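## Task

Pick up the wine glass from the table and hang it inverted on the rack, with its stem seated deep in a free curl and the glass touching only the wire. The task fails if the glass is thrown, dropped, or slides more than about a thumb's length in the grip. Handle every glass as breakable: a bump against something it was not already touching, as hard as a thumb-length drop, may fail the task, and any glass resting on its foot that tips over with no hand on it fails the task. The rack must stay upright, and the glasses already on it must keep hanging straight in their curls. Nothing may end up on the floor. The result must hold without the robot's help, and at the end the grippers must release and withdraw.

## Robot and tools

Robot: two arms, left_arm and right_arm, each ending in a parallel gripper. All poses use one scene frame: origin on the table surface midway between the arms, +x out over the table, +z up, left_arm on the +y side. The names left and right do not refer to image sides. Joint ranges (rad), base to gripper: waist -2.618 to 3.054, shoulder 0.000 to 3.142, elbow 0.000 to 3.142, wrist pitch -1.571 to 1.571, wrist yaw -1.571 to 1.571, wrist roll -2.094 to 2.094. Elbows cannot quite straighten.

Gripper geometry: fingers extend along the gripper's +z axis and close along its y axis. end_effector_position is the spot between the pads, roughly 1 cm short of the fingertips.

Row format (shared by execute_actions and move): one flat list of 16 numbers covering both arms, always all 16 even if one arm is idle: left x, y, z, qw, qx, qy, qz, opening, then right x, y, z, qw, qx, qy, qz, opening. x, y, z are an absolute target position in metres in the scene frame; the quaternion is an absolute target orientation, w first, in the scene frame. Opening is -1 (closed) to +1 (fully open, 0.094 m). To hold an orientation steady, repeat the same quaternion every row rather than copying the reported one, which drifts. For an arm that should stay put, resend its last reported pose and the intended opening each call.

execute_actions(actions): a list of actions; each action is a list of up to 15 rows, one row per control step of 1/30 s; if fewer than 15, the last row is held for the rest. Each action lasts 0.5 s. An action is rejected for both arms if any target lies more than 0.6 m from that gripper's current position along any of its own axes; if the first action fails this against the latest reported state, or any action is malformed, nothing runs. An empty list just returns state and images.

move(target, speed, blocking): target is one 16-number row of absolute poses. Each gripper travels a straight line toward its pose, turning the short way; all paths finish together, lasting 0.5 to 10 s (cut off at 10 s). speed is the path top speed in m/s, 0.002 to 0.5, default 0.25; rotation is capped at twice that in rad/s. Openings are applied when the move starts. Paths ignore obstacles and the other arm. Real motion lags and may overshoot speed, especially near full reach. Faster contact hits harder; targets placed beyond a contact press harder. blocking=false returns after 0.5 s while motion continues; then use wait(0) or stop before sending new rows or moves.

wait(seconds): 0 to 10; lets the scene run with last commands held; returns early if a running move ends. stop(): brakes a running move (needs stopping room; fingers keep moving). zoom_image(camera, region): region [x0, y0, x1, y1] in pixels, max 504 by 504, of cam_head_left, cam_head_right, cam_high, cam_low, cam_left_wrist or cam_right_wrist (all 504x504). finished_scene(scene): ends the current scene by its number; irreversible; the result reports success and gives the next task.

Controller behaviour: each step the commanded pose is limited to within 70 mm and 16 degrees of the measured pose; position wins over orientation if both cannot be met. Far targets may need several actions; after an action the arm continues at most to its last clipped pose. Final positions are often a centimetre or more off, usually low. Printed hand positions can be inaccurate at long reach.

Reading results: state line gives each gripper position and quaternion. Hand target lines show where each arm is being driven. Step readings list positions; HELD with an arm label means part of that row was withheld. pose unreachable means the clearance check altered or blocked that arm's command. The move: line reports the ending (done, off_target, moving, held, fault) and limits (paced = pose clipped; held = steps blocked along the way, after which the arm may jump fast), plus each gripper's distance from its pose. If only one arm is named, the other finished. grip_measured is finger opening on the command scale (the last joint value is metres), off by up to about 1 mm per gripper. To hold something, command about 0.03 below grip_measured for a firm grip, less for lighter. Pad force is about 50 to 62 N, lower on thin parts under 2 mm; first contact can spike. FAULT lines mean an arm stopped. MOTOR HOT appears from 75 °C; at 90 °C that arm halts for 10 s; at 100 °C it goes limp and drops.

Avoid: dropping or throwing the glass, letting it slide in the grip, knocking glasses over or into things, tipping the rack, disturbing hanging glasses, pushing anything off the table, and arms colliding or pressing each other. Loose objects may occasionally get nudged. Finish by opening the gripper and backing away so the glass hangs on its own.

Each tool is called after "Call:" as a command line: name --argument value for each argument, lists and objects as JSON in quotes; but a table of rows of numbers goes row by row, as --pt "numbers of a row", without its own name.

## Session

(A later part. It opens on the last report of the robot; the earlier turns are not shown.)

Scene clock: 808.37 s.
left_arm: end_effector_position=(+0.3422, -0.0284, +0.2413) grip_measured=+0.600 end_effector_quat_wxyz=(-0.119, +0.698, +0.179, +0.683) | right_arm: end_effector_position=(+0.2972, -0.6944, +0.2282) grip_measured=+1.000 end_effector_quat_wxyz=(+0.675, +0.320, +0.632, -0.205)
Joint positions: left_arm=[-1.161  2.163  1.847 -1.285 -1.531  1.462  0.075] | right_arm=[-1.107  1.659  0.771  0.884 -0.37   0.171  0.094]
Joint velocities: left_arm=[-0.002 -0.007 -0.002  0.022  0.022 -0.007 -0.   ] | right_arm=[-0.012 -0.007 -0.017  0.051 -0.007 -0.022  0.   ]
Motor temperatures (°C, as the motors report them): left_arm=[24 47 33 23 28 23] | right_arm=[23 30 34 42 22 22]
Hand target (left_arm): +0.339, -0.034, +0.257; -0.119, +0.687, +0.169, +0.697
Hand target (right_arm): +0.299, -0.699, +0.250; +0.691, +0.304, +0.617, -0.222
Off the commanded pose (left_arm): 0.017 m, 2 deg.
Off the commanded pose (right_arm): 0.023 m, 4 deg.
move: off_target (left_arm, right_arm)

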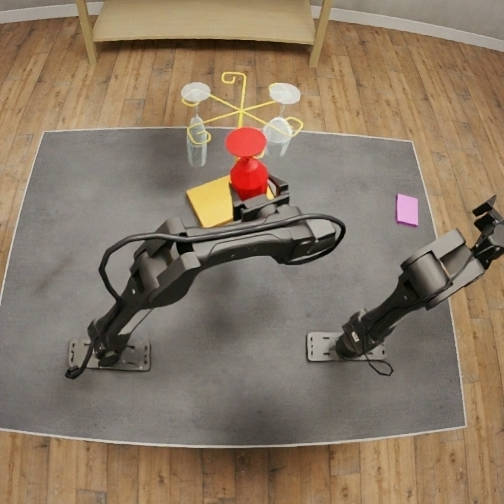

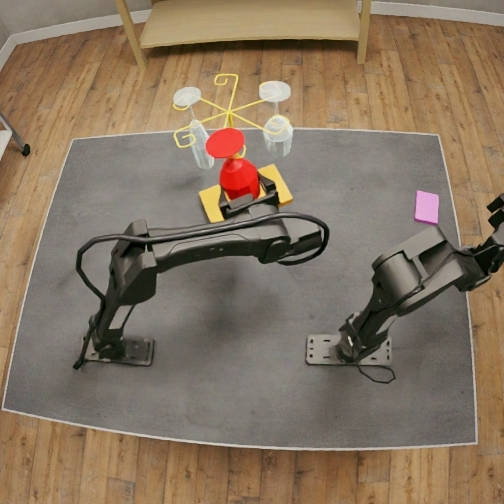

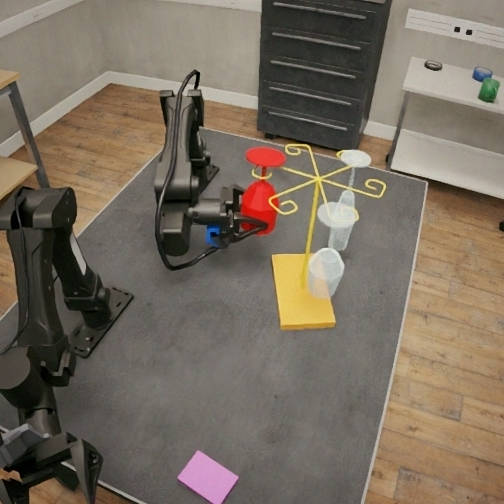

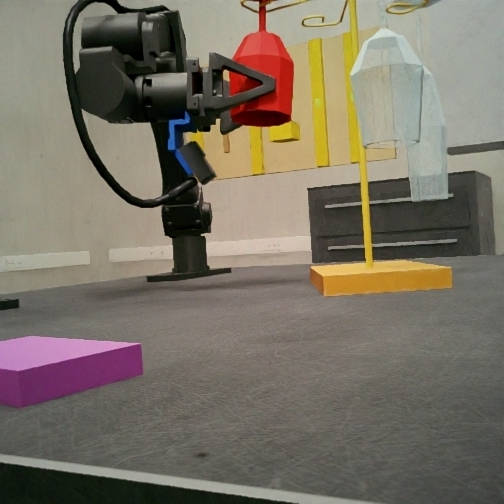

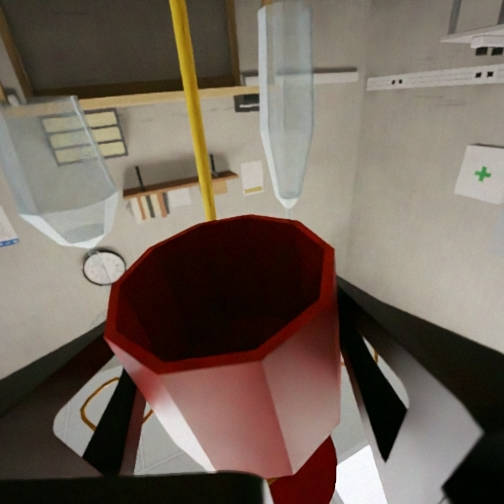

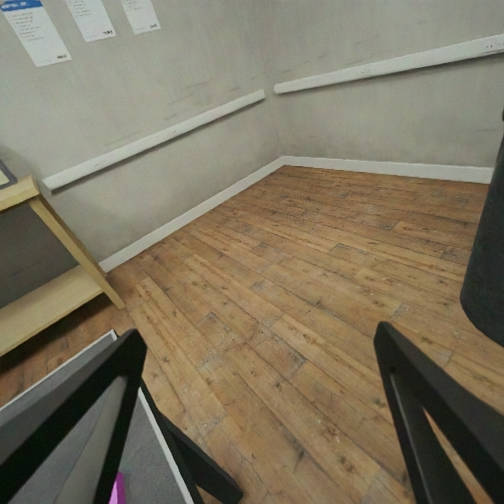

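Call:
move --target '[0.338,-0.022,0.257,-0.122,0.686,0.171,0.697,0.55,0.30,-0.70,0.25,0.691,0.304,0.617,-0.222,1]' --speed 0.008

Call:
move --target '[0.327,-0.022,0.257,-0.118,0.687,0.166,0.698,0.55,0.30,-0.70,0.25,0.691,0.304,0.617,-0.222,1]' --speed 0.008

Call:
zoom_image --camera "cam_head_left" --region '[190,80,310,200]'

Call:
zoom_image --camera "cam_high" --region '[240,135,310,195]'

Call:
zoom_image --camera "cam_head_right" --region '[180,90,280,190]'

Scene clock: 824.60 s.
left_arm: end_effector_position=(+0.3417, -0.0272, +0.2384) grip_measured=+0.600 end_effector_quat_wxyz=(-0.124, +0.699, +0.175, +0.683) | right_arm: end_effector_position=(+0.2972, -0.6944, +0.2281) grip_measured=+1.000 end_effector_quat_wxyz=(+0.675, +0.320, +0.633, -0.205)
Joint positions: left_arm=[-1.161  2.163  1.834 -1.286 -1.534  1.462  0.075] | right_arm=[-1.107  1.659  0.771  0.884 -0.37   0.171  0.094]
Joint velocities: left_arm=[-0.007 -0.027 -0.022 -0.022  0.037 -0.037  0.   ] | right_arm=[ 0.002 -0.007 -0.017 -0.037 -0.037 -0.007  0.   ]
Motor temperatures (°C, as the motors report them): left_arm=[24 46 34 23 28 23] | right_arm=[23 30 34 42 22 22]
Hand target (left_arm): +0.338, -0.022, +0.257; -0.123, +0.686, +0.172, +0.696
Hand target (right_arm): +0.299, -0.699, +0.250; +0.691, +0.304, +0.617, -0.222
Off the commanded pose (left_arm): 0.020 m, 2 deg.
Off the commanded pose (right_arm): 0.023 m, 4 deg.
move: off_target (left_arm, right_arm)

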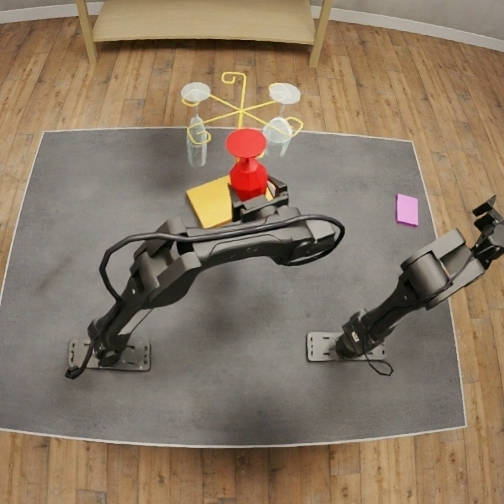

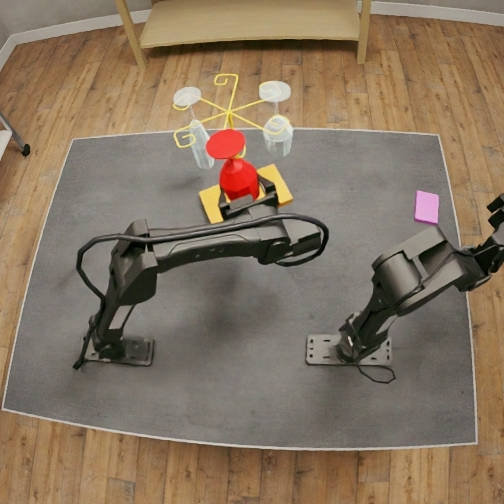

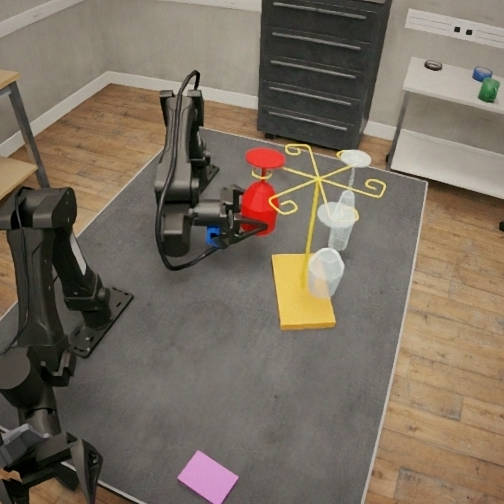

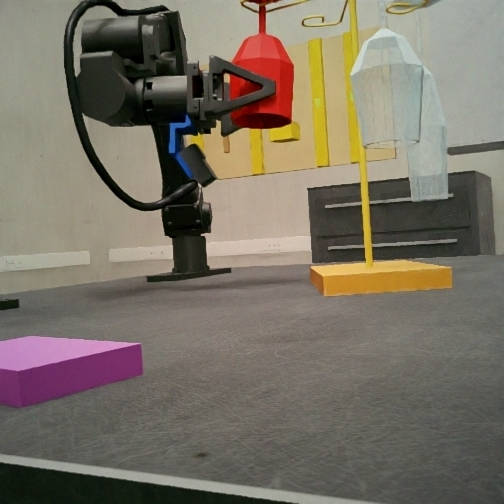

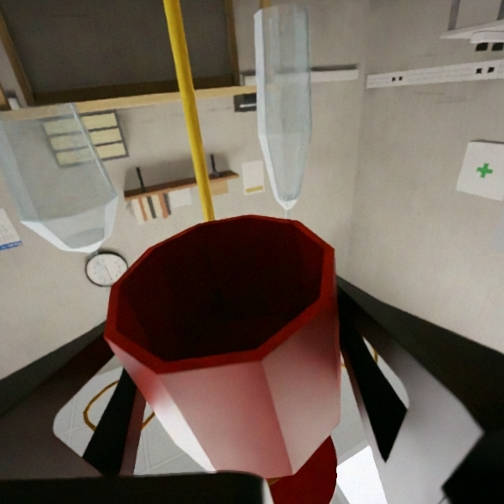

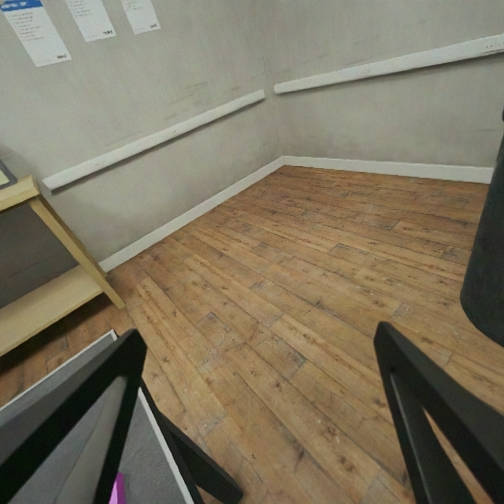

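Scene clock: 828.83 s.
left_arm: end_effector_position=(+0.3347, -0.0260, +0.2421) grip_measured=+0.600 end_effector_quat_wxyz=(-0.116, +0.698, +0.173, +0.685) | right_arm: end_effector_position=(+0.2972, -0.6944, +0.2281) grip_measured=+1.000 end_effector_quat_wxyz=(+0.675, +0.320, +0.633, -0.205)
Joint positions: left_arm=[-1.176  2.137  1.806 -1.292 -1.536  1.444  0.075] | right_arm=[-1.107  1.659  0.771  0.884 -0.37   0.171  0.094]
Joint velocities: left_arm=[ 0.007  0.007 -0.002  0.007 -0.051 -0.022 -0.001] | right_arm=[ 0.002  0.012 -0.002  0.051 -0.007  0.066  0.   ]
Motor temperatures (°C, as the motors report them): left_arm=[24 46 34 23 28 23] | right_arm=[23 30 34 42 22 22]
Hand target (left_arm): +0.328, -0.023, +0.257; -0.115, +0.688, +0.163, +0.698
Hand target (right_arm): +0.299, -0.699, +0.250; +0.691, +0.304, +0.617, -0.222
Off the commanded pose (left_arm): 0.017 m, 2 deg.
Off the commanded pose (right_arm): 0.023 m, 4 deg.
move: off_target (left_arm, right_arm)

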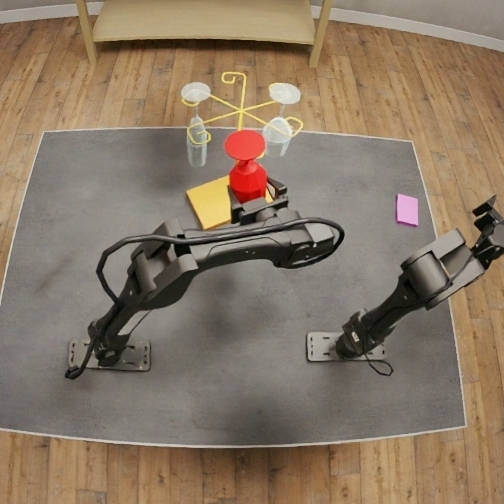

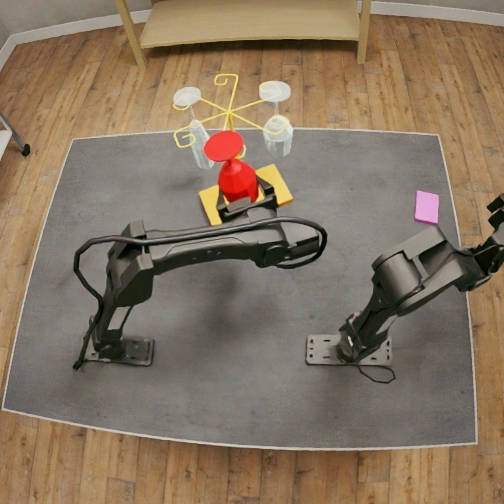

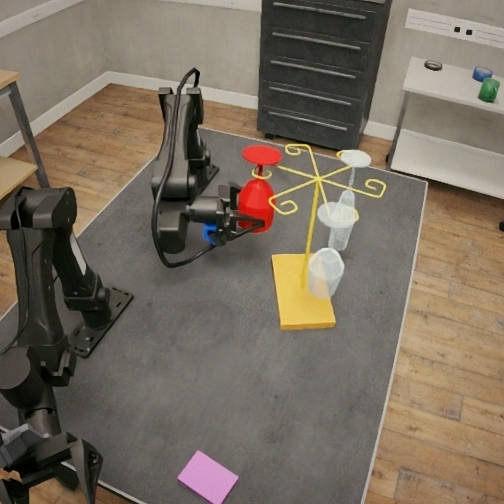

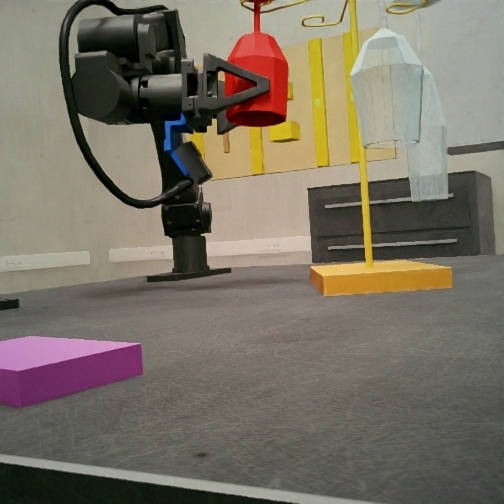

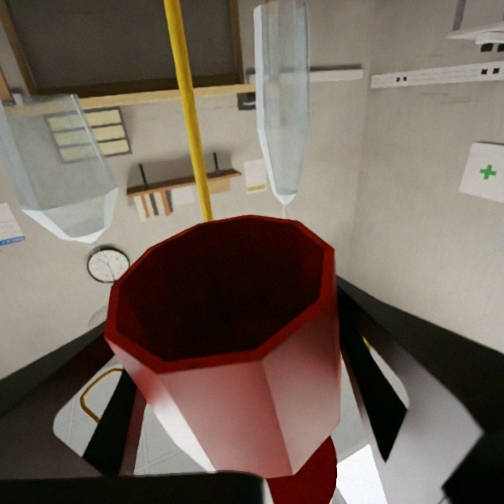

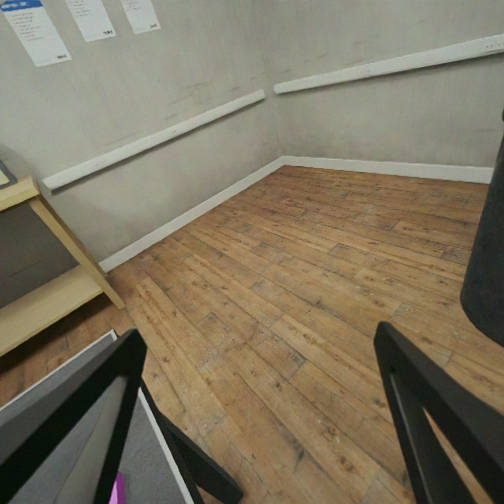

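Region (190, 80, 310, 200) of cam_head_left's 504x504 image, scaled by 4.200, with more detail than that image has.

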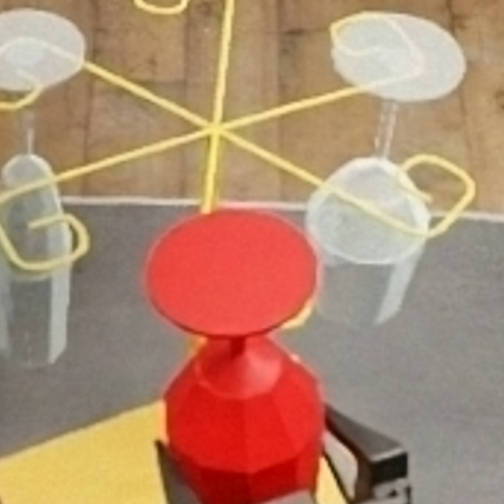

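Region (240, 135, 310, 195) of cam_high's 504x504 image, scaled by 7.200, with more detail than that image has; it fills the top 432 rows of this view, and the rest is white.

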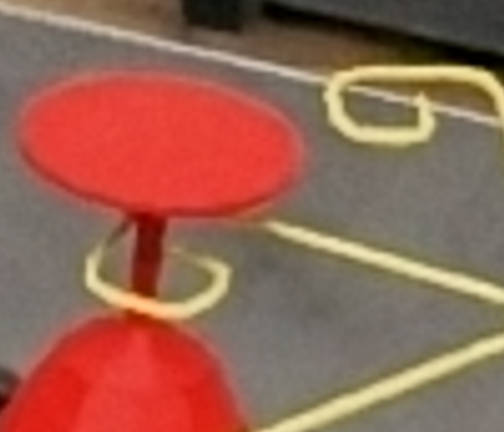

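Region (180, 90, 280, 190) of cam_head_right's 504x504 image, scaled by 5.040, with more detail than that image has.

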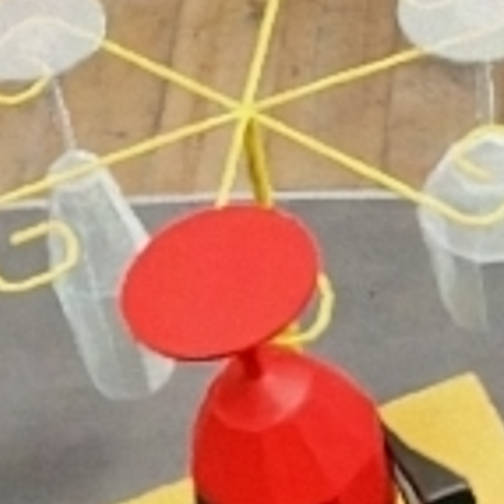

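Call:
move --target '[0.332,-0.042,0.255,-0.115,0.688,0.163,0.698,0.55,0.30,-0.70,0.25,0.691,0.304,0.617,-0.222,1]' --speed 0.008

Call:
zoom_image --camera "cam_head_left" --region '[190,80,310,200]'

Call:
zoom_image --camera "cam_high" --region '[240,135,310,195]'

Call:
zoom_image --camera "cam_head_right" --region '[180,90,280,190]'

Scene clock: 843.83 s.
left_arm: end_effector_position=(+0.3332, -0.0346, +0.2449) grip_measured=+0.600 end_effector_quat_wxyz=(-0.114, +0.700, +0.167, +0.685) | right_arm: end_effector_position=(+0.2972, -0.6944, +0.2282) grip_measured=+1.000 end_effector_quat_wxyz=(+0.675, +0.320, +0.632, -0.205)
Joint positions: left_arm=[-1.187  2.152  1.841 -1.293 -1.535  1.468  0.075] | right_arm=[-1.107  1.659  0.771  0.884 -0.37   0.171  0.094]
Joint velocities: left_arm=[-0.012 -0.002  0.007  0.022  0.037 -0.022  0.   ] | right_arm=[ 0.002  0.002 -0.017 -0.007 -0.051  0.037  0.   ]
Motor temperatures (°C, as the motors report them): left_arm=[24 46 33 23 28 23] | right_arm=[23 30 34 42 22 22]
Hand target (left_arm): +0.332, -0.041, +0.255; -0.112, +0.689, +0.160, +0.698
Hand target (right_arm): +0.299, -0.699, +0.250; +0.691, +0.304, +0.617, -0.222
Off the commanded pose (left_arm): 0.013 m, 2 deg.
Off the commanded pose (right_arm): 0.023 m, 4 deg.
move: off_target (left_arm, right_arm)

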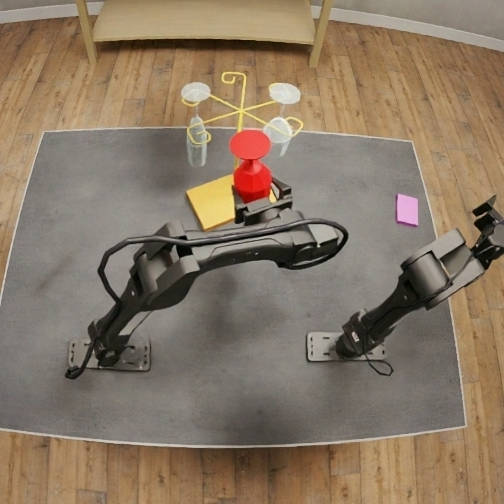

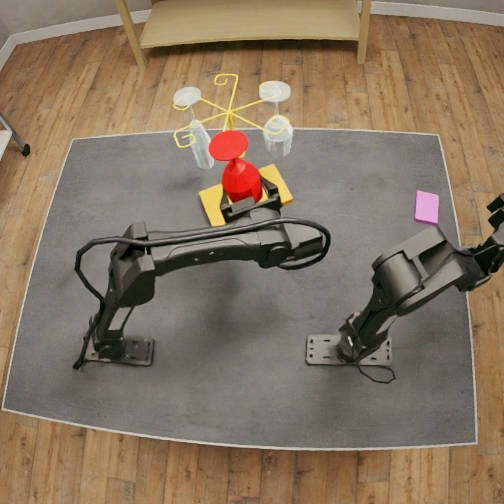

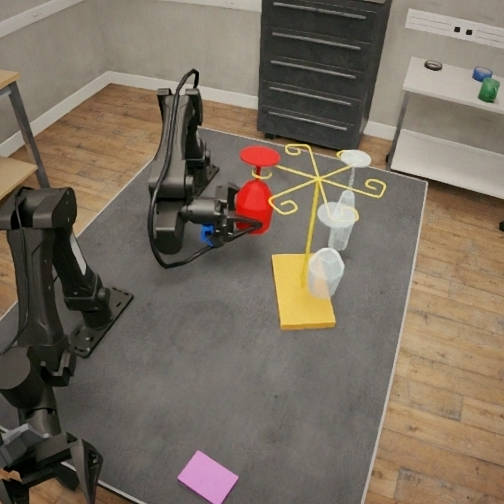

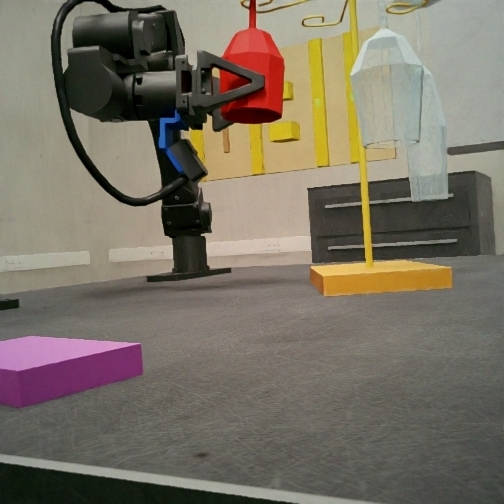

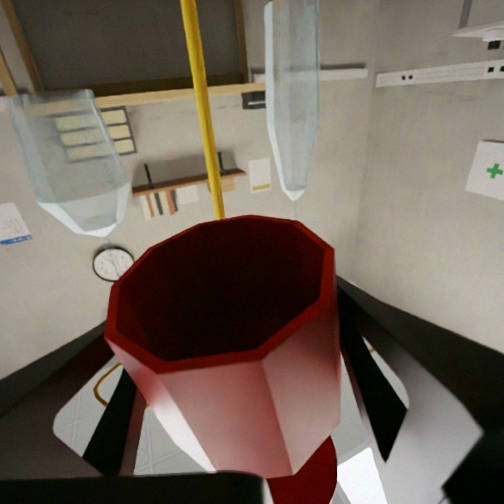

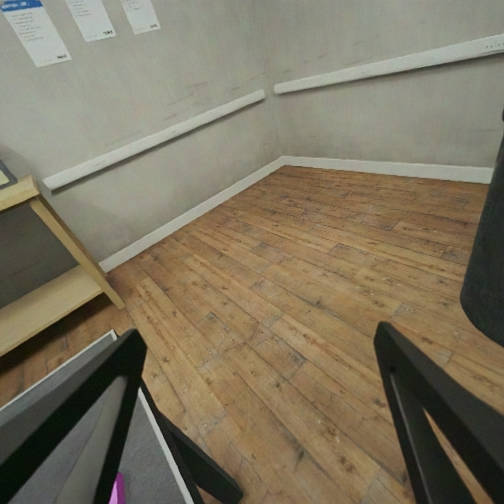

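Region (190, 80, 310, 200) of cam_head_left's 504x504 image, scaled by 4.200, with more detail than that image has.

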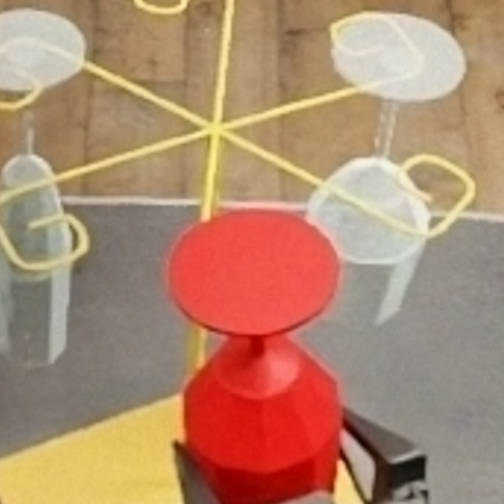

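Region (240, 135, 310, 195) of cam_high's 504x504 image, scaled by 7.200, with more detail than that image has; it fills the top 432 rows of this view, and the rest is white.

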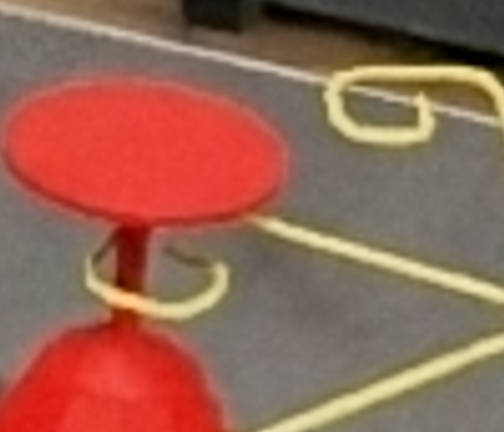

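Region (180, 90, 280, 190) of cam_head_right's 504x504 image, scaled by 5.040, with more detail than that image has.

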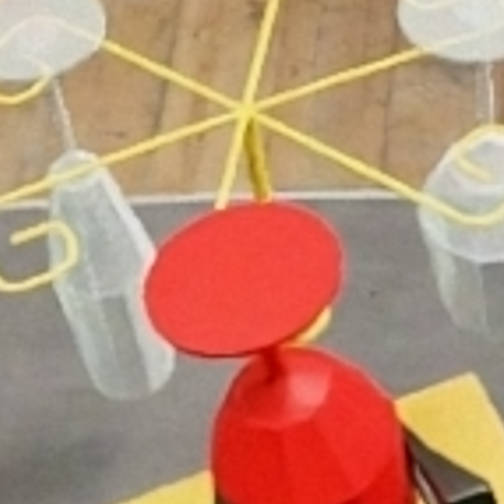

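Call:
move --target '[0.334,-0.052,0.253,-0.113,0.688,0.161,0.698,0.55,0.30,-0.70,0.25,0.691,0.304,0.617,-0.222,1]' --speed 0.008

Call:
zoom_image --camera "cam_head_left" --region '[190,80,310,200]'

Call:
zoom_image --camera "cam_high" --region '[240,135,310,195]'

Call:
zoom_image --camera "cam_low" --region '[200,0,330,60]'

Scene clock: 859.80 s.
left_arm: end_effector_position=(+0.3371, -0.0439, +0.2401) grip_measured=+0.600 end_effector_quat_wxyz=(-0.116, +0.701, +0.164, +0.685) | right_arm: end_effector_position=(+0.2972, -0.6944, +0.2281) grip_measured=+1.000 end_effector_quat_wxyz=(+0.675, +0.320, +0.633, -0.205)
Joint positions: left_arm=[-1.187  2.196  1.892 -1.293 -1.535  1.482  0.075] | right_arm=[-1.107  1.659  0.771  0.884 -0.37   0.171  0.094]
Joint velocities: left_arm=[ 0.007  0.012  0.002 -0.022 -0.037 -0.037 -0.001] | right_arm=[ 0.012  0.002  0.002 -0.037 -0.007 -0.037  0.   ]
Motor temperatures (°C, as the motors report them): left_arm=[24 44 34 23 28 23] | right_arm=[23 30 34 42 22 22]
Hand target (left_arm): +0.334, -0.051, +0.253; -0.110, +0.689, +0.159, +0.698
Hand target (right_arm): +0.299, -0.699, +0.250; +0.691, +0.304, +0.617, -0.222
Off the commanded pose (left_arm): 0.016 m, 2 deg.
Off the commanded pose (right_arm): 0.023 m, 4 deg.
move: off_target (left_arm, right_arm)

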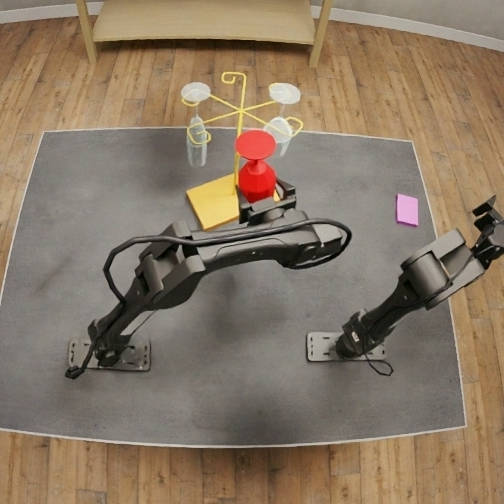

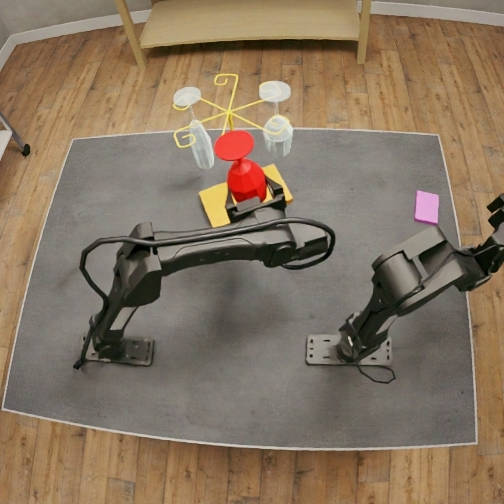

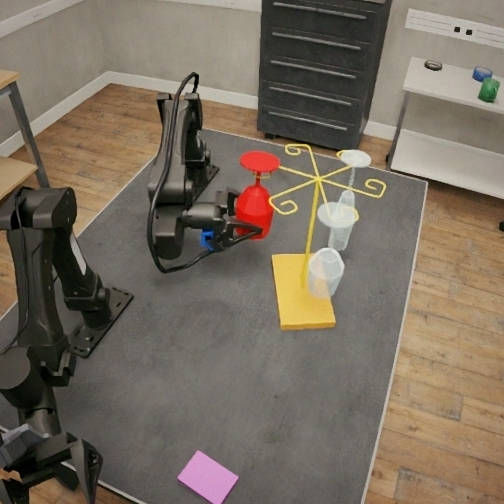

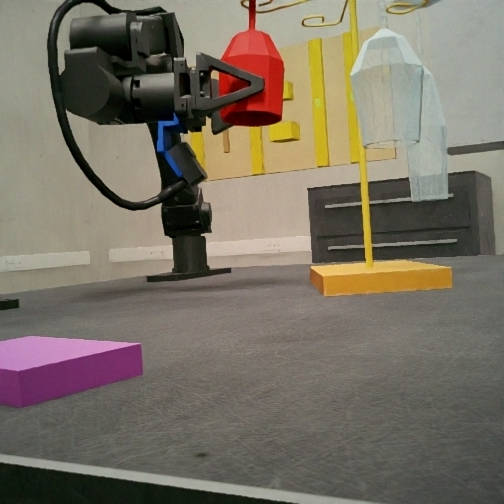

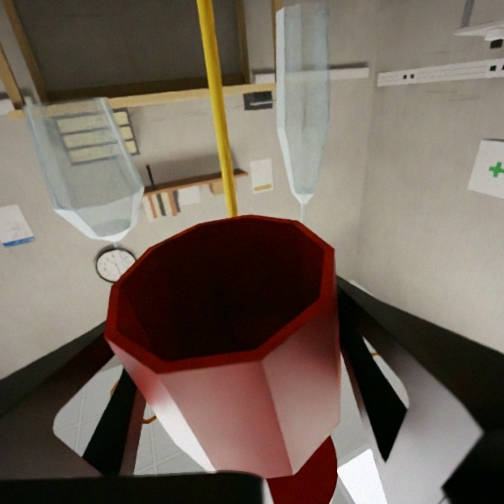

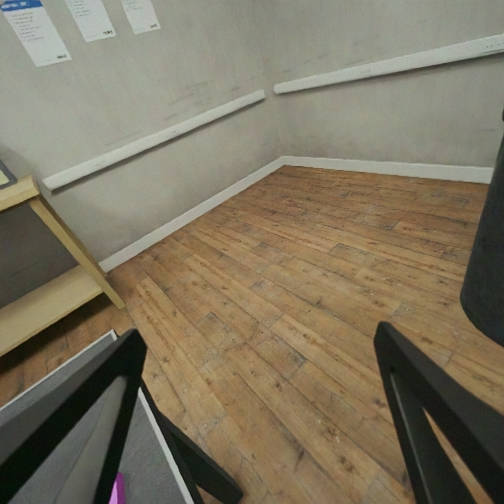

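Region (190, 80, 310, 200) of cam_head_left's 504x504 image, scaled by 4.200, with more detail than that image has.

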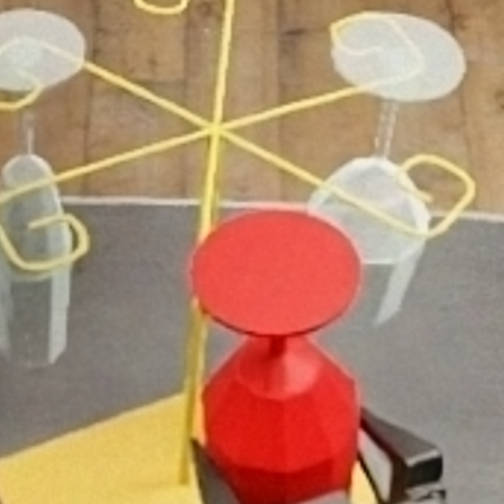

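Region (240, 135, 310, 195) of cam_high's 504x504 image, scaled by 7.200, with more detail than that image has; it fills the top 432 rows of this view, and the rest is white.

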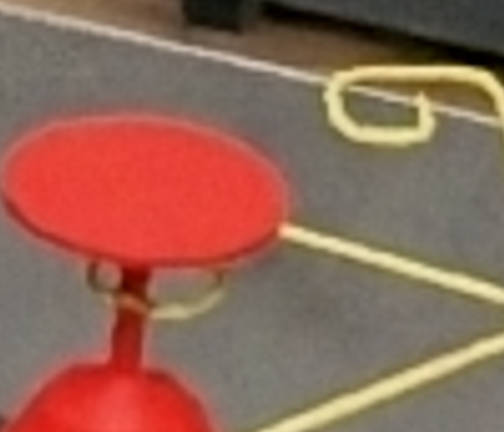

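Region (200, 0, 330, 60) of cam_low's 504x504 image, scaled by 3.877, with more detail than that image has; it fills the top 233 rows of this view, and the rest is white.

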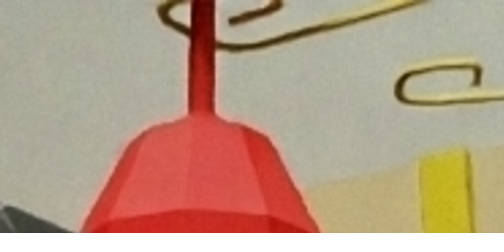

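Call:
move --target '[0.347,-0.050,0.254,-0.116,0.688,0.164,0.698,0.55,0.30,-0.70,0.25,0.691,0.304,0.617,-0.222,1]' --speed 0.008

Call:
zoom_image --camera "cam_head_left" --region '[190,80,310,200]'

Call:
zoom_image --camera "cam_high" --region '[240,135,310,195]'

Call:
zoom_image --camera "cam_low" --region '[200,0,330,60]'

Scene clock: 878.00 s.
left_arm: end_effector_position=(+0.3397, -0.0500, +0.2402) grip_measured=+0.600 end_effector_quat_wxyz=(-0.123, +0.703, +0.155, +0.683) | right_arm: end_effector_position=(+0.2972, -0.6944, +0.2282) grip_measured=+1.000 end_effector_quat_wxyz=(+0.675, +0.320, +0.632, -0.205)
Joint positions: left_arm=[-1.187  2.196  1.892 -1.207 -1.534  1.592  0.075] | right_arm=[-1.107  1.659  0.771  0.884 -0.37   0.171  0.094]
Joint velocities: left_arm=[-0.002  0.012  0.027  0.022 -0.037  0.154 -0.   ] | right_arm=[ 0.002  0.017  0.017 -0.007 -0.051  0.037  0.   ]
Motor temperatures (°C, as the motors report them): left_arm=[24 44 35 23 28 23] | right_arm=[23 30 34 42 22 22]
Hand target (left_arm): +0.346, -0.049, +0.254; -0.120, +0.687, +0.169, +0.697
Hand target (right_arm): +0.299, -0.699, +0.250; +0.691, +0.304, +0.617, -0.222
Off the commanded pose (left_arm): 0.016 m, 3 deg.
Off the commanded pose (right_arm): 0.023 m, 4 deg.
move: off_target (left_arm, right_arm)

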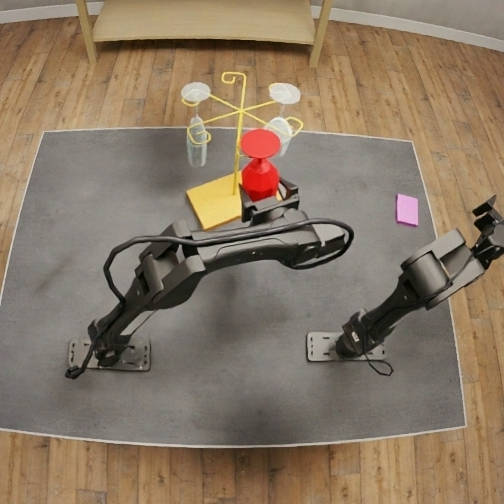

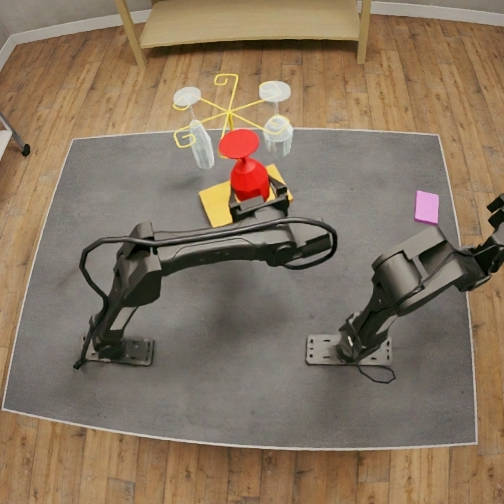

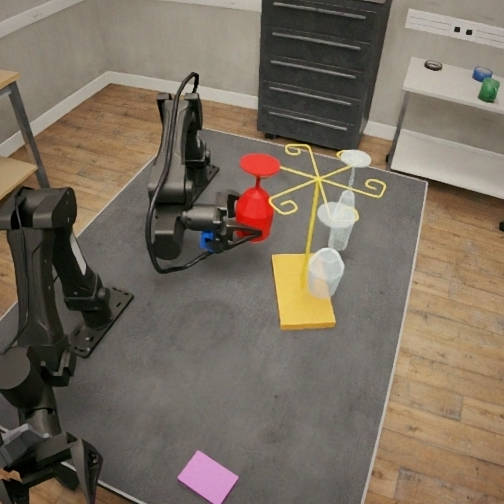

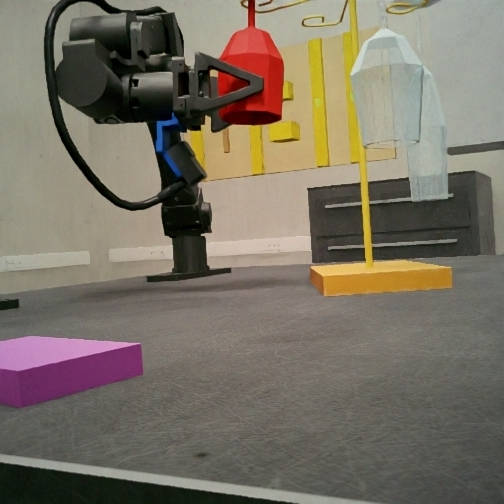

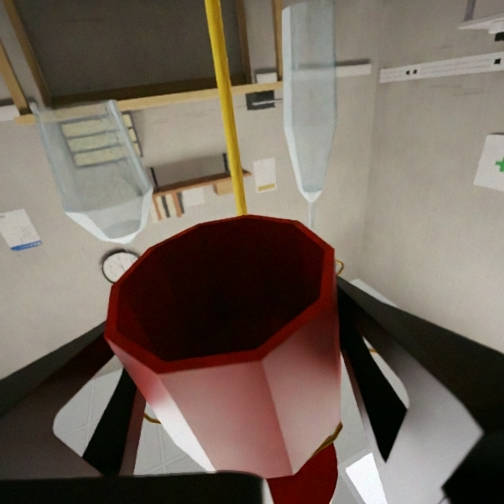

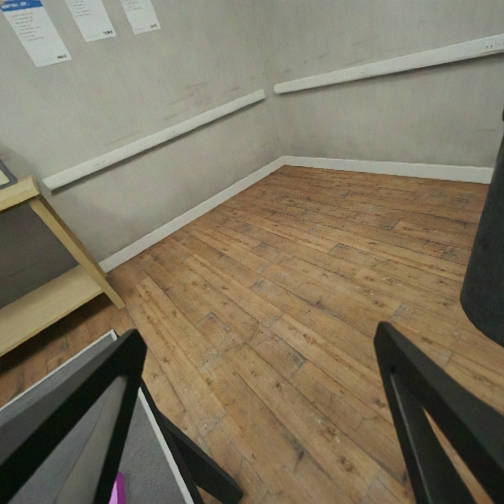

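Region (190, 80, 310, 200) of cam_head_left's 504x504 image, scaled by 4.200, with more detail than that image has.

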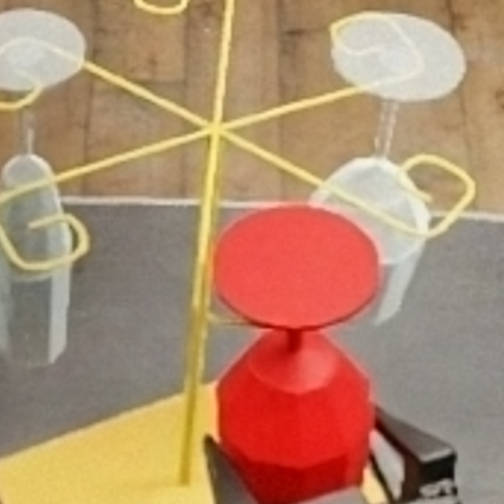

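Region (240, 135, 310, 195) of cam_high's 504x504 image, scaled by 7.200, with more detail than that image has; it fills the top 432 rows of this view, and the rest is white.

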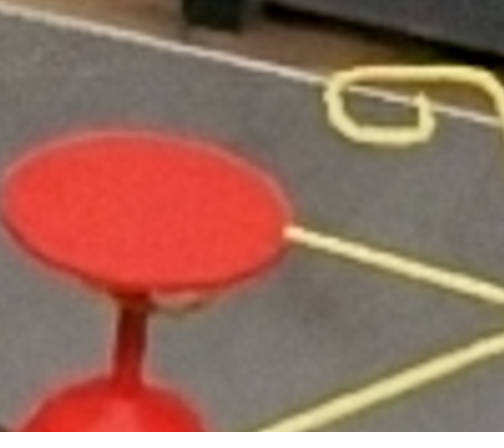

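Region (200, 0, 330, 60) of cam_low's 504x504 image, scaled by 3.877, with more detail than that image has; it fills the top 233 rows of this view, and the rest is white.

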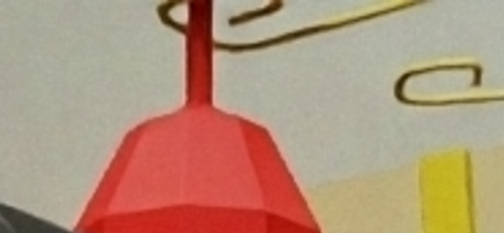

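Call:
move --target '[0.351,-0.044,0.254,-0.128,0.685,0.175,0.696,0.55,0.30,-0.70,0.25,0.691,0.304,0.617,-0.222,1]' --speed 0.008

Call:
zoom_image --camera "cam_head_left" --region '[190,80,310,200]'

Call:
zoom_image --camera "cam_high" --region '[240,135,310,195]'

Call:
zoom_image --camera "cam_low" --region '[200,0,330,60]'

Scene clock: 897.80 s.
left_arm: end_effector_position=(+0.3447, -0.0455, +0.2405) grip_measured=+0.600 end_effector_quat_wxyz=(-0.127, +0.701, +0.161, +0.683) | right_arm: end_effector_position=(+0.2972, -0.6944, +0.2281) grip_measured=+1.000 end_effector_quat_wxyz=(+0.675, +0.320, +0.633, -0.205)
Joint positions: left_arm=[-1.172  2.196  1.892 -1.2   -1.536  1.596  0.075] | right_arm=[-1.107  1.659  0.771  0.884 -0.37   0.171  0.094]
Joint velocities: left_arm=[ 0.012 -0.002 -0.017 -0.007  0.066 -0.037  0.   ] | right_arm=[ 0.007 -0.002 -0.007  0.007 -0.007 -0.022  0.   ]
Motor temperatures (°C, as the motors report them): left_arm=[24 45 35 23 28 23] | right_arm=[23 30 34 42 22 22]
Hand target (left_arm): +0.350, -0.043, +0.254; -0.126, +0.685, +0.173, +0.696
Hand target (right_arm): +0.299, -0.699, +0.250; +0.691, +0.304, +0.617, -0.222
Off the commanded pose (left_arm): 0.015 m, 3 deg.
Off the commanded pose (right_arm): 0.023 m, 4 deg.
move: off_target (left_arm, right_arm)

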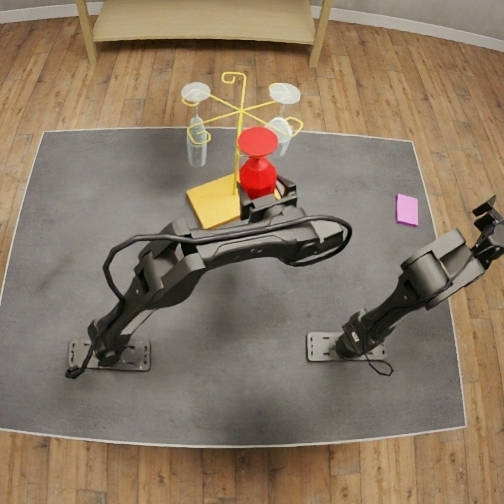

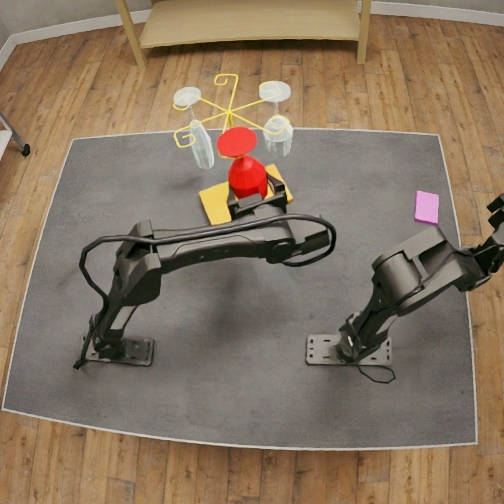

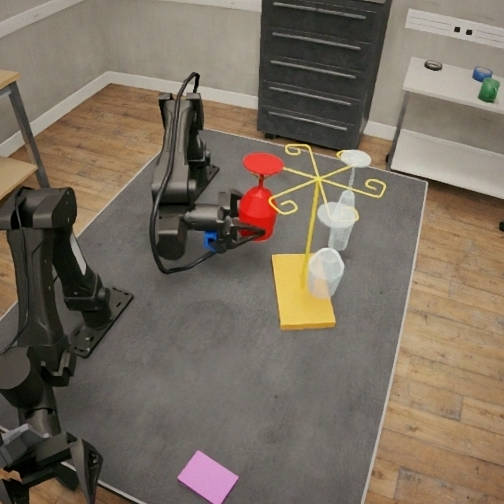

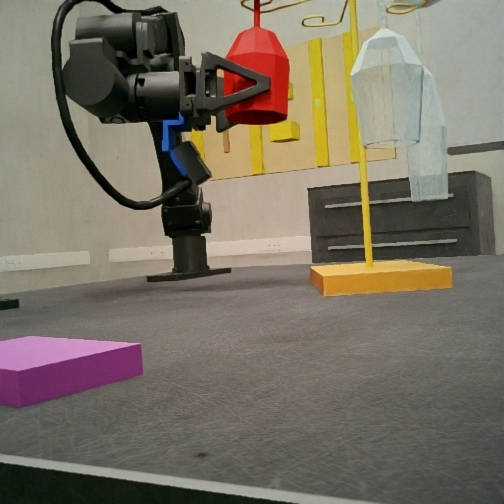

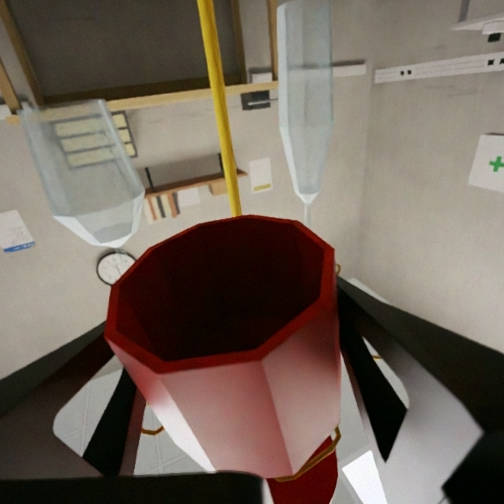

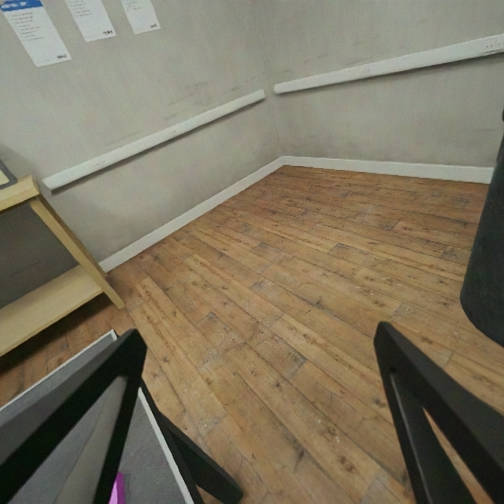

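Region (190, 80, 310, 200) of cam_head_left's 504x504 image, scaled by 4.200, with more detail than that image has.

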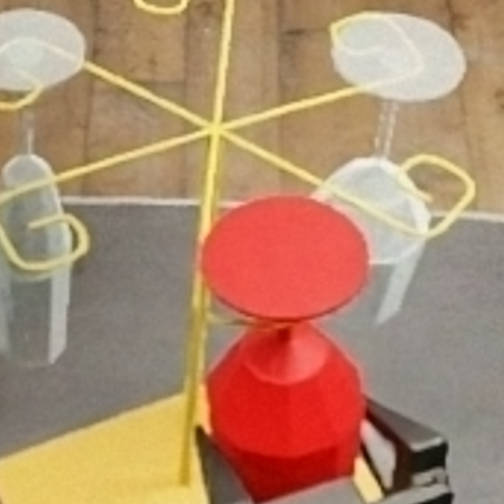

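Region (240, 135, 310, 195) of cam_high's 504x504 image, scaled by 7.200, with more detail than that image has; it fills the top 432 rows of this view, and the rest is white.

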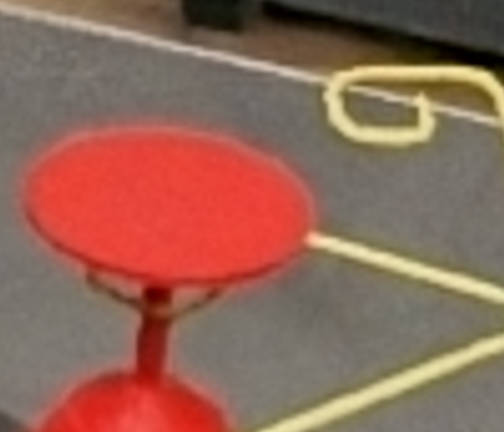

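Region (200, 0, 330, 60) of cam_low's 504x504 image, scaled by 3.877, with more detail than that image has; it fills the top 233 rows of this view, and the rest is white.

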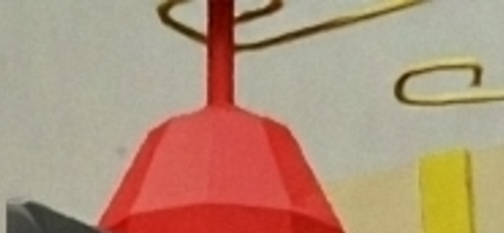

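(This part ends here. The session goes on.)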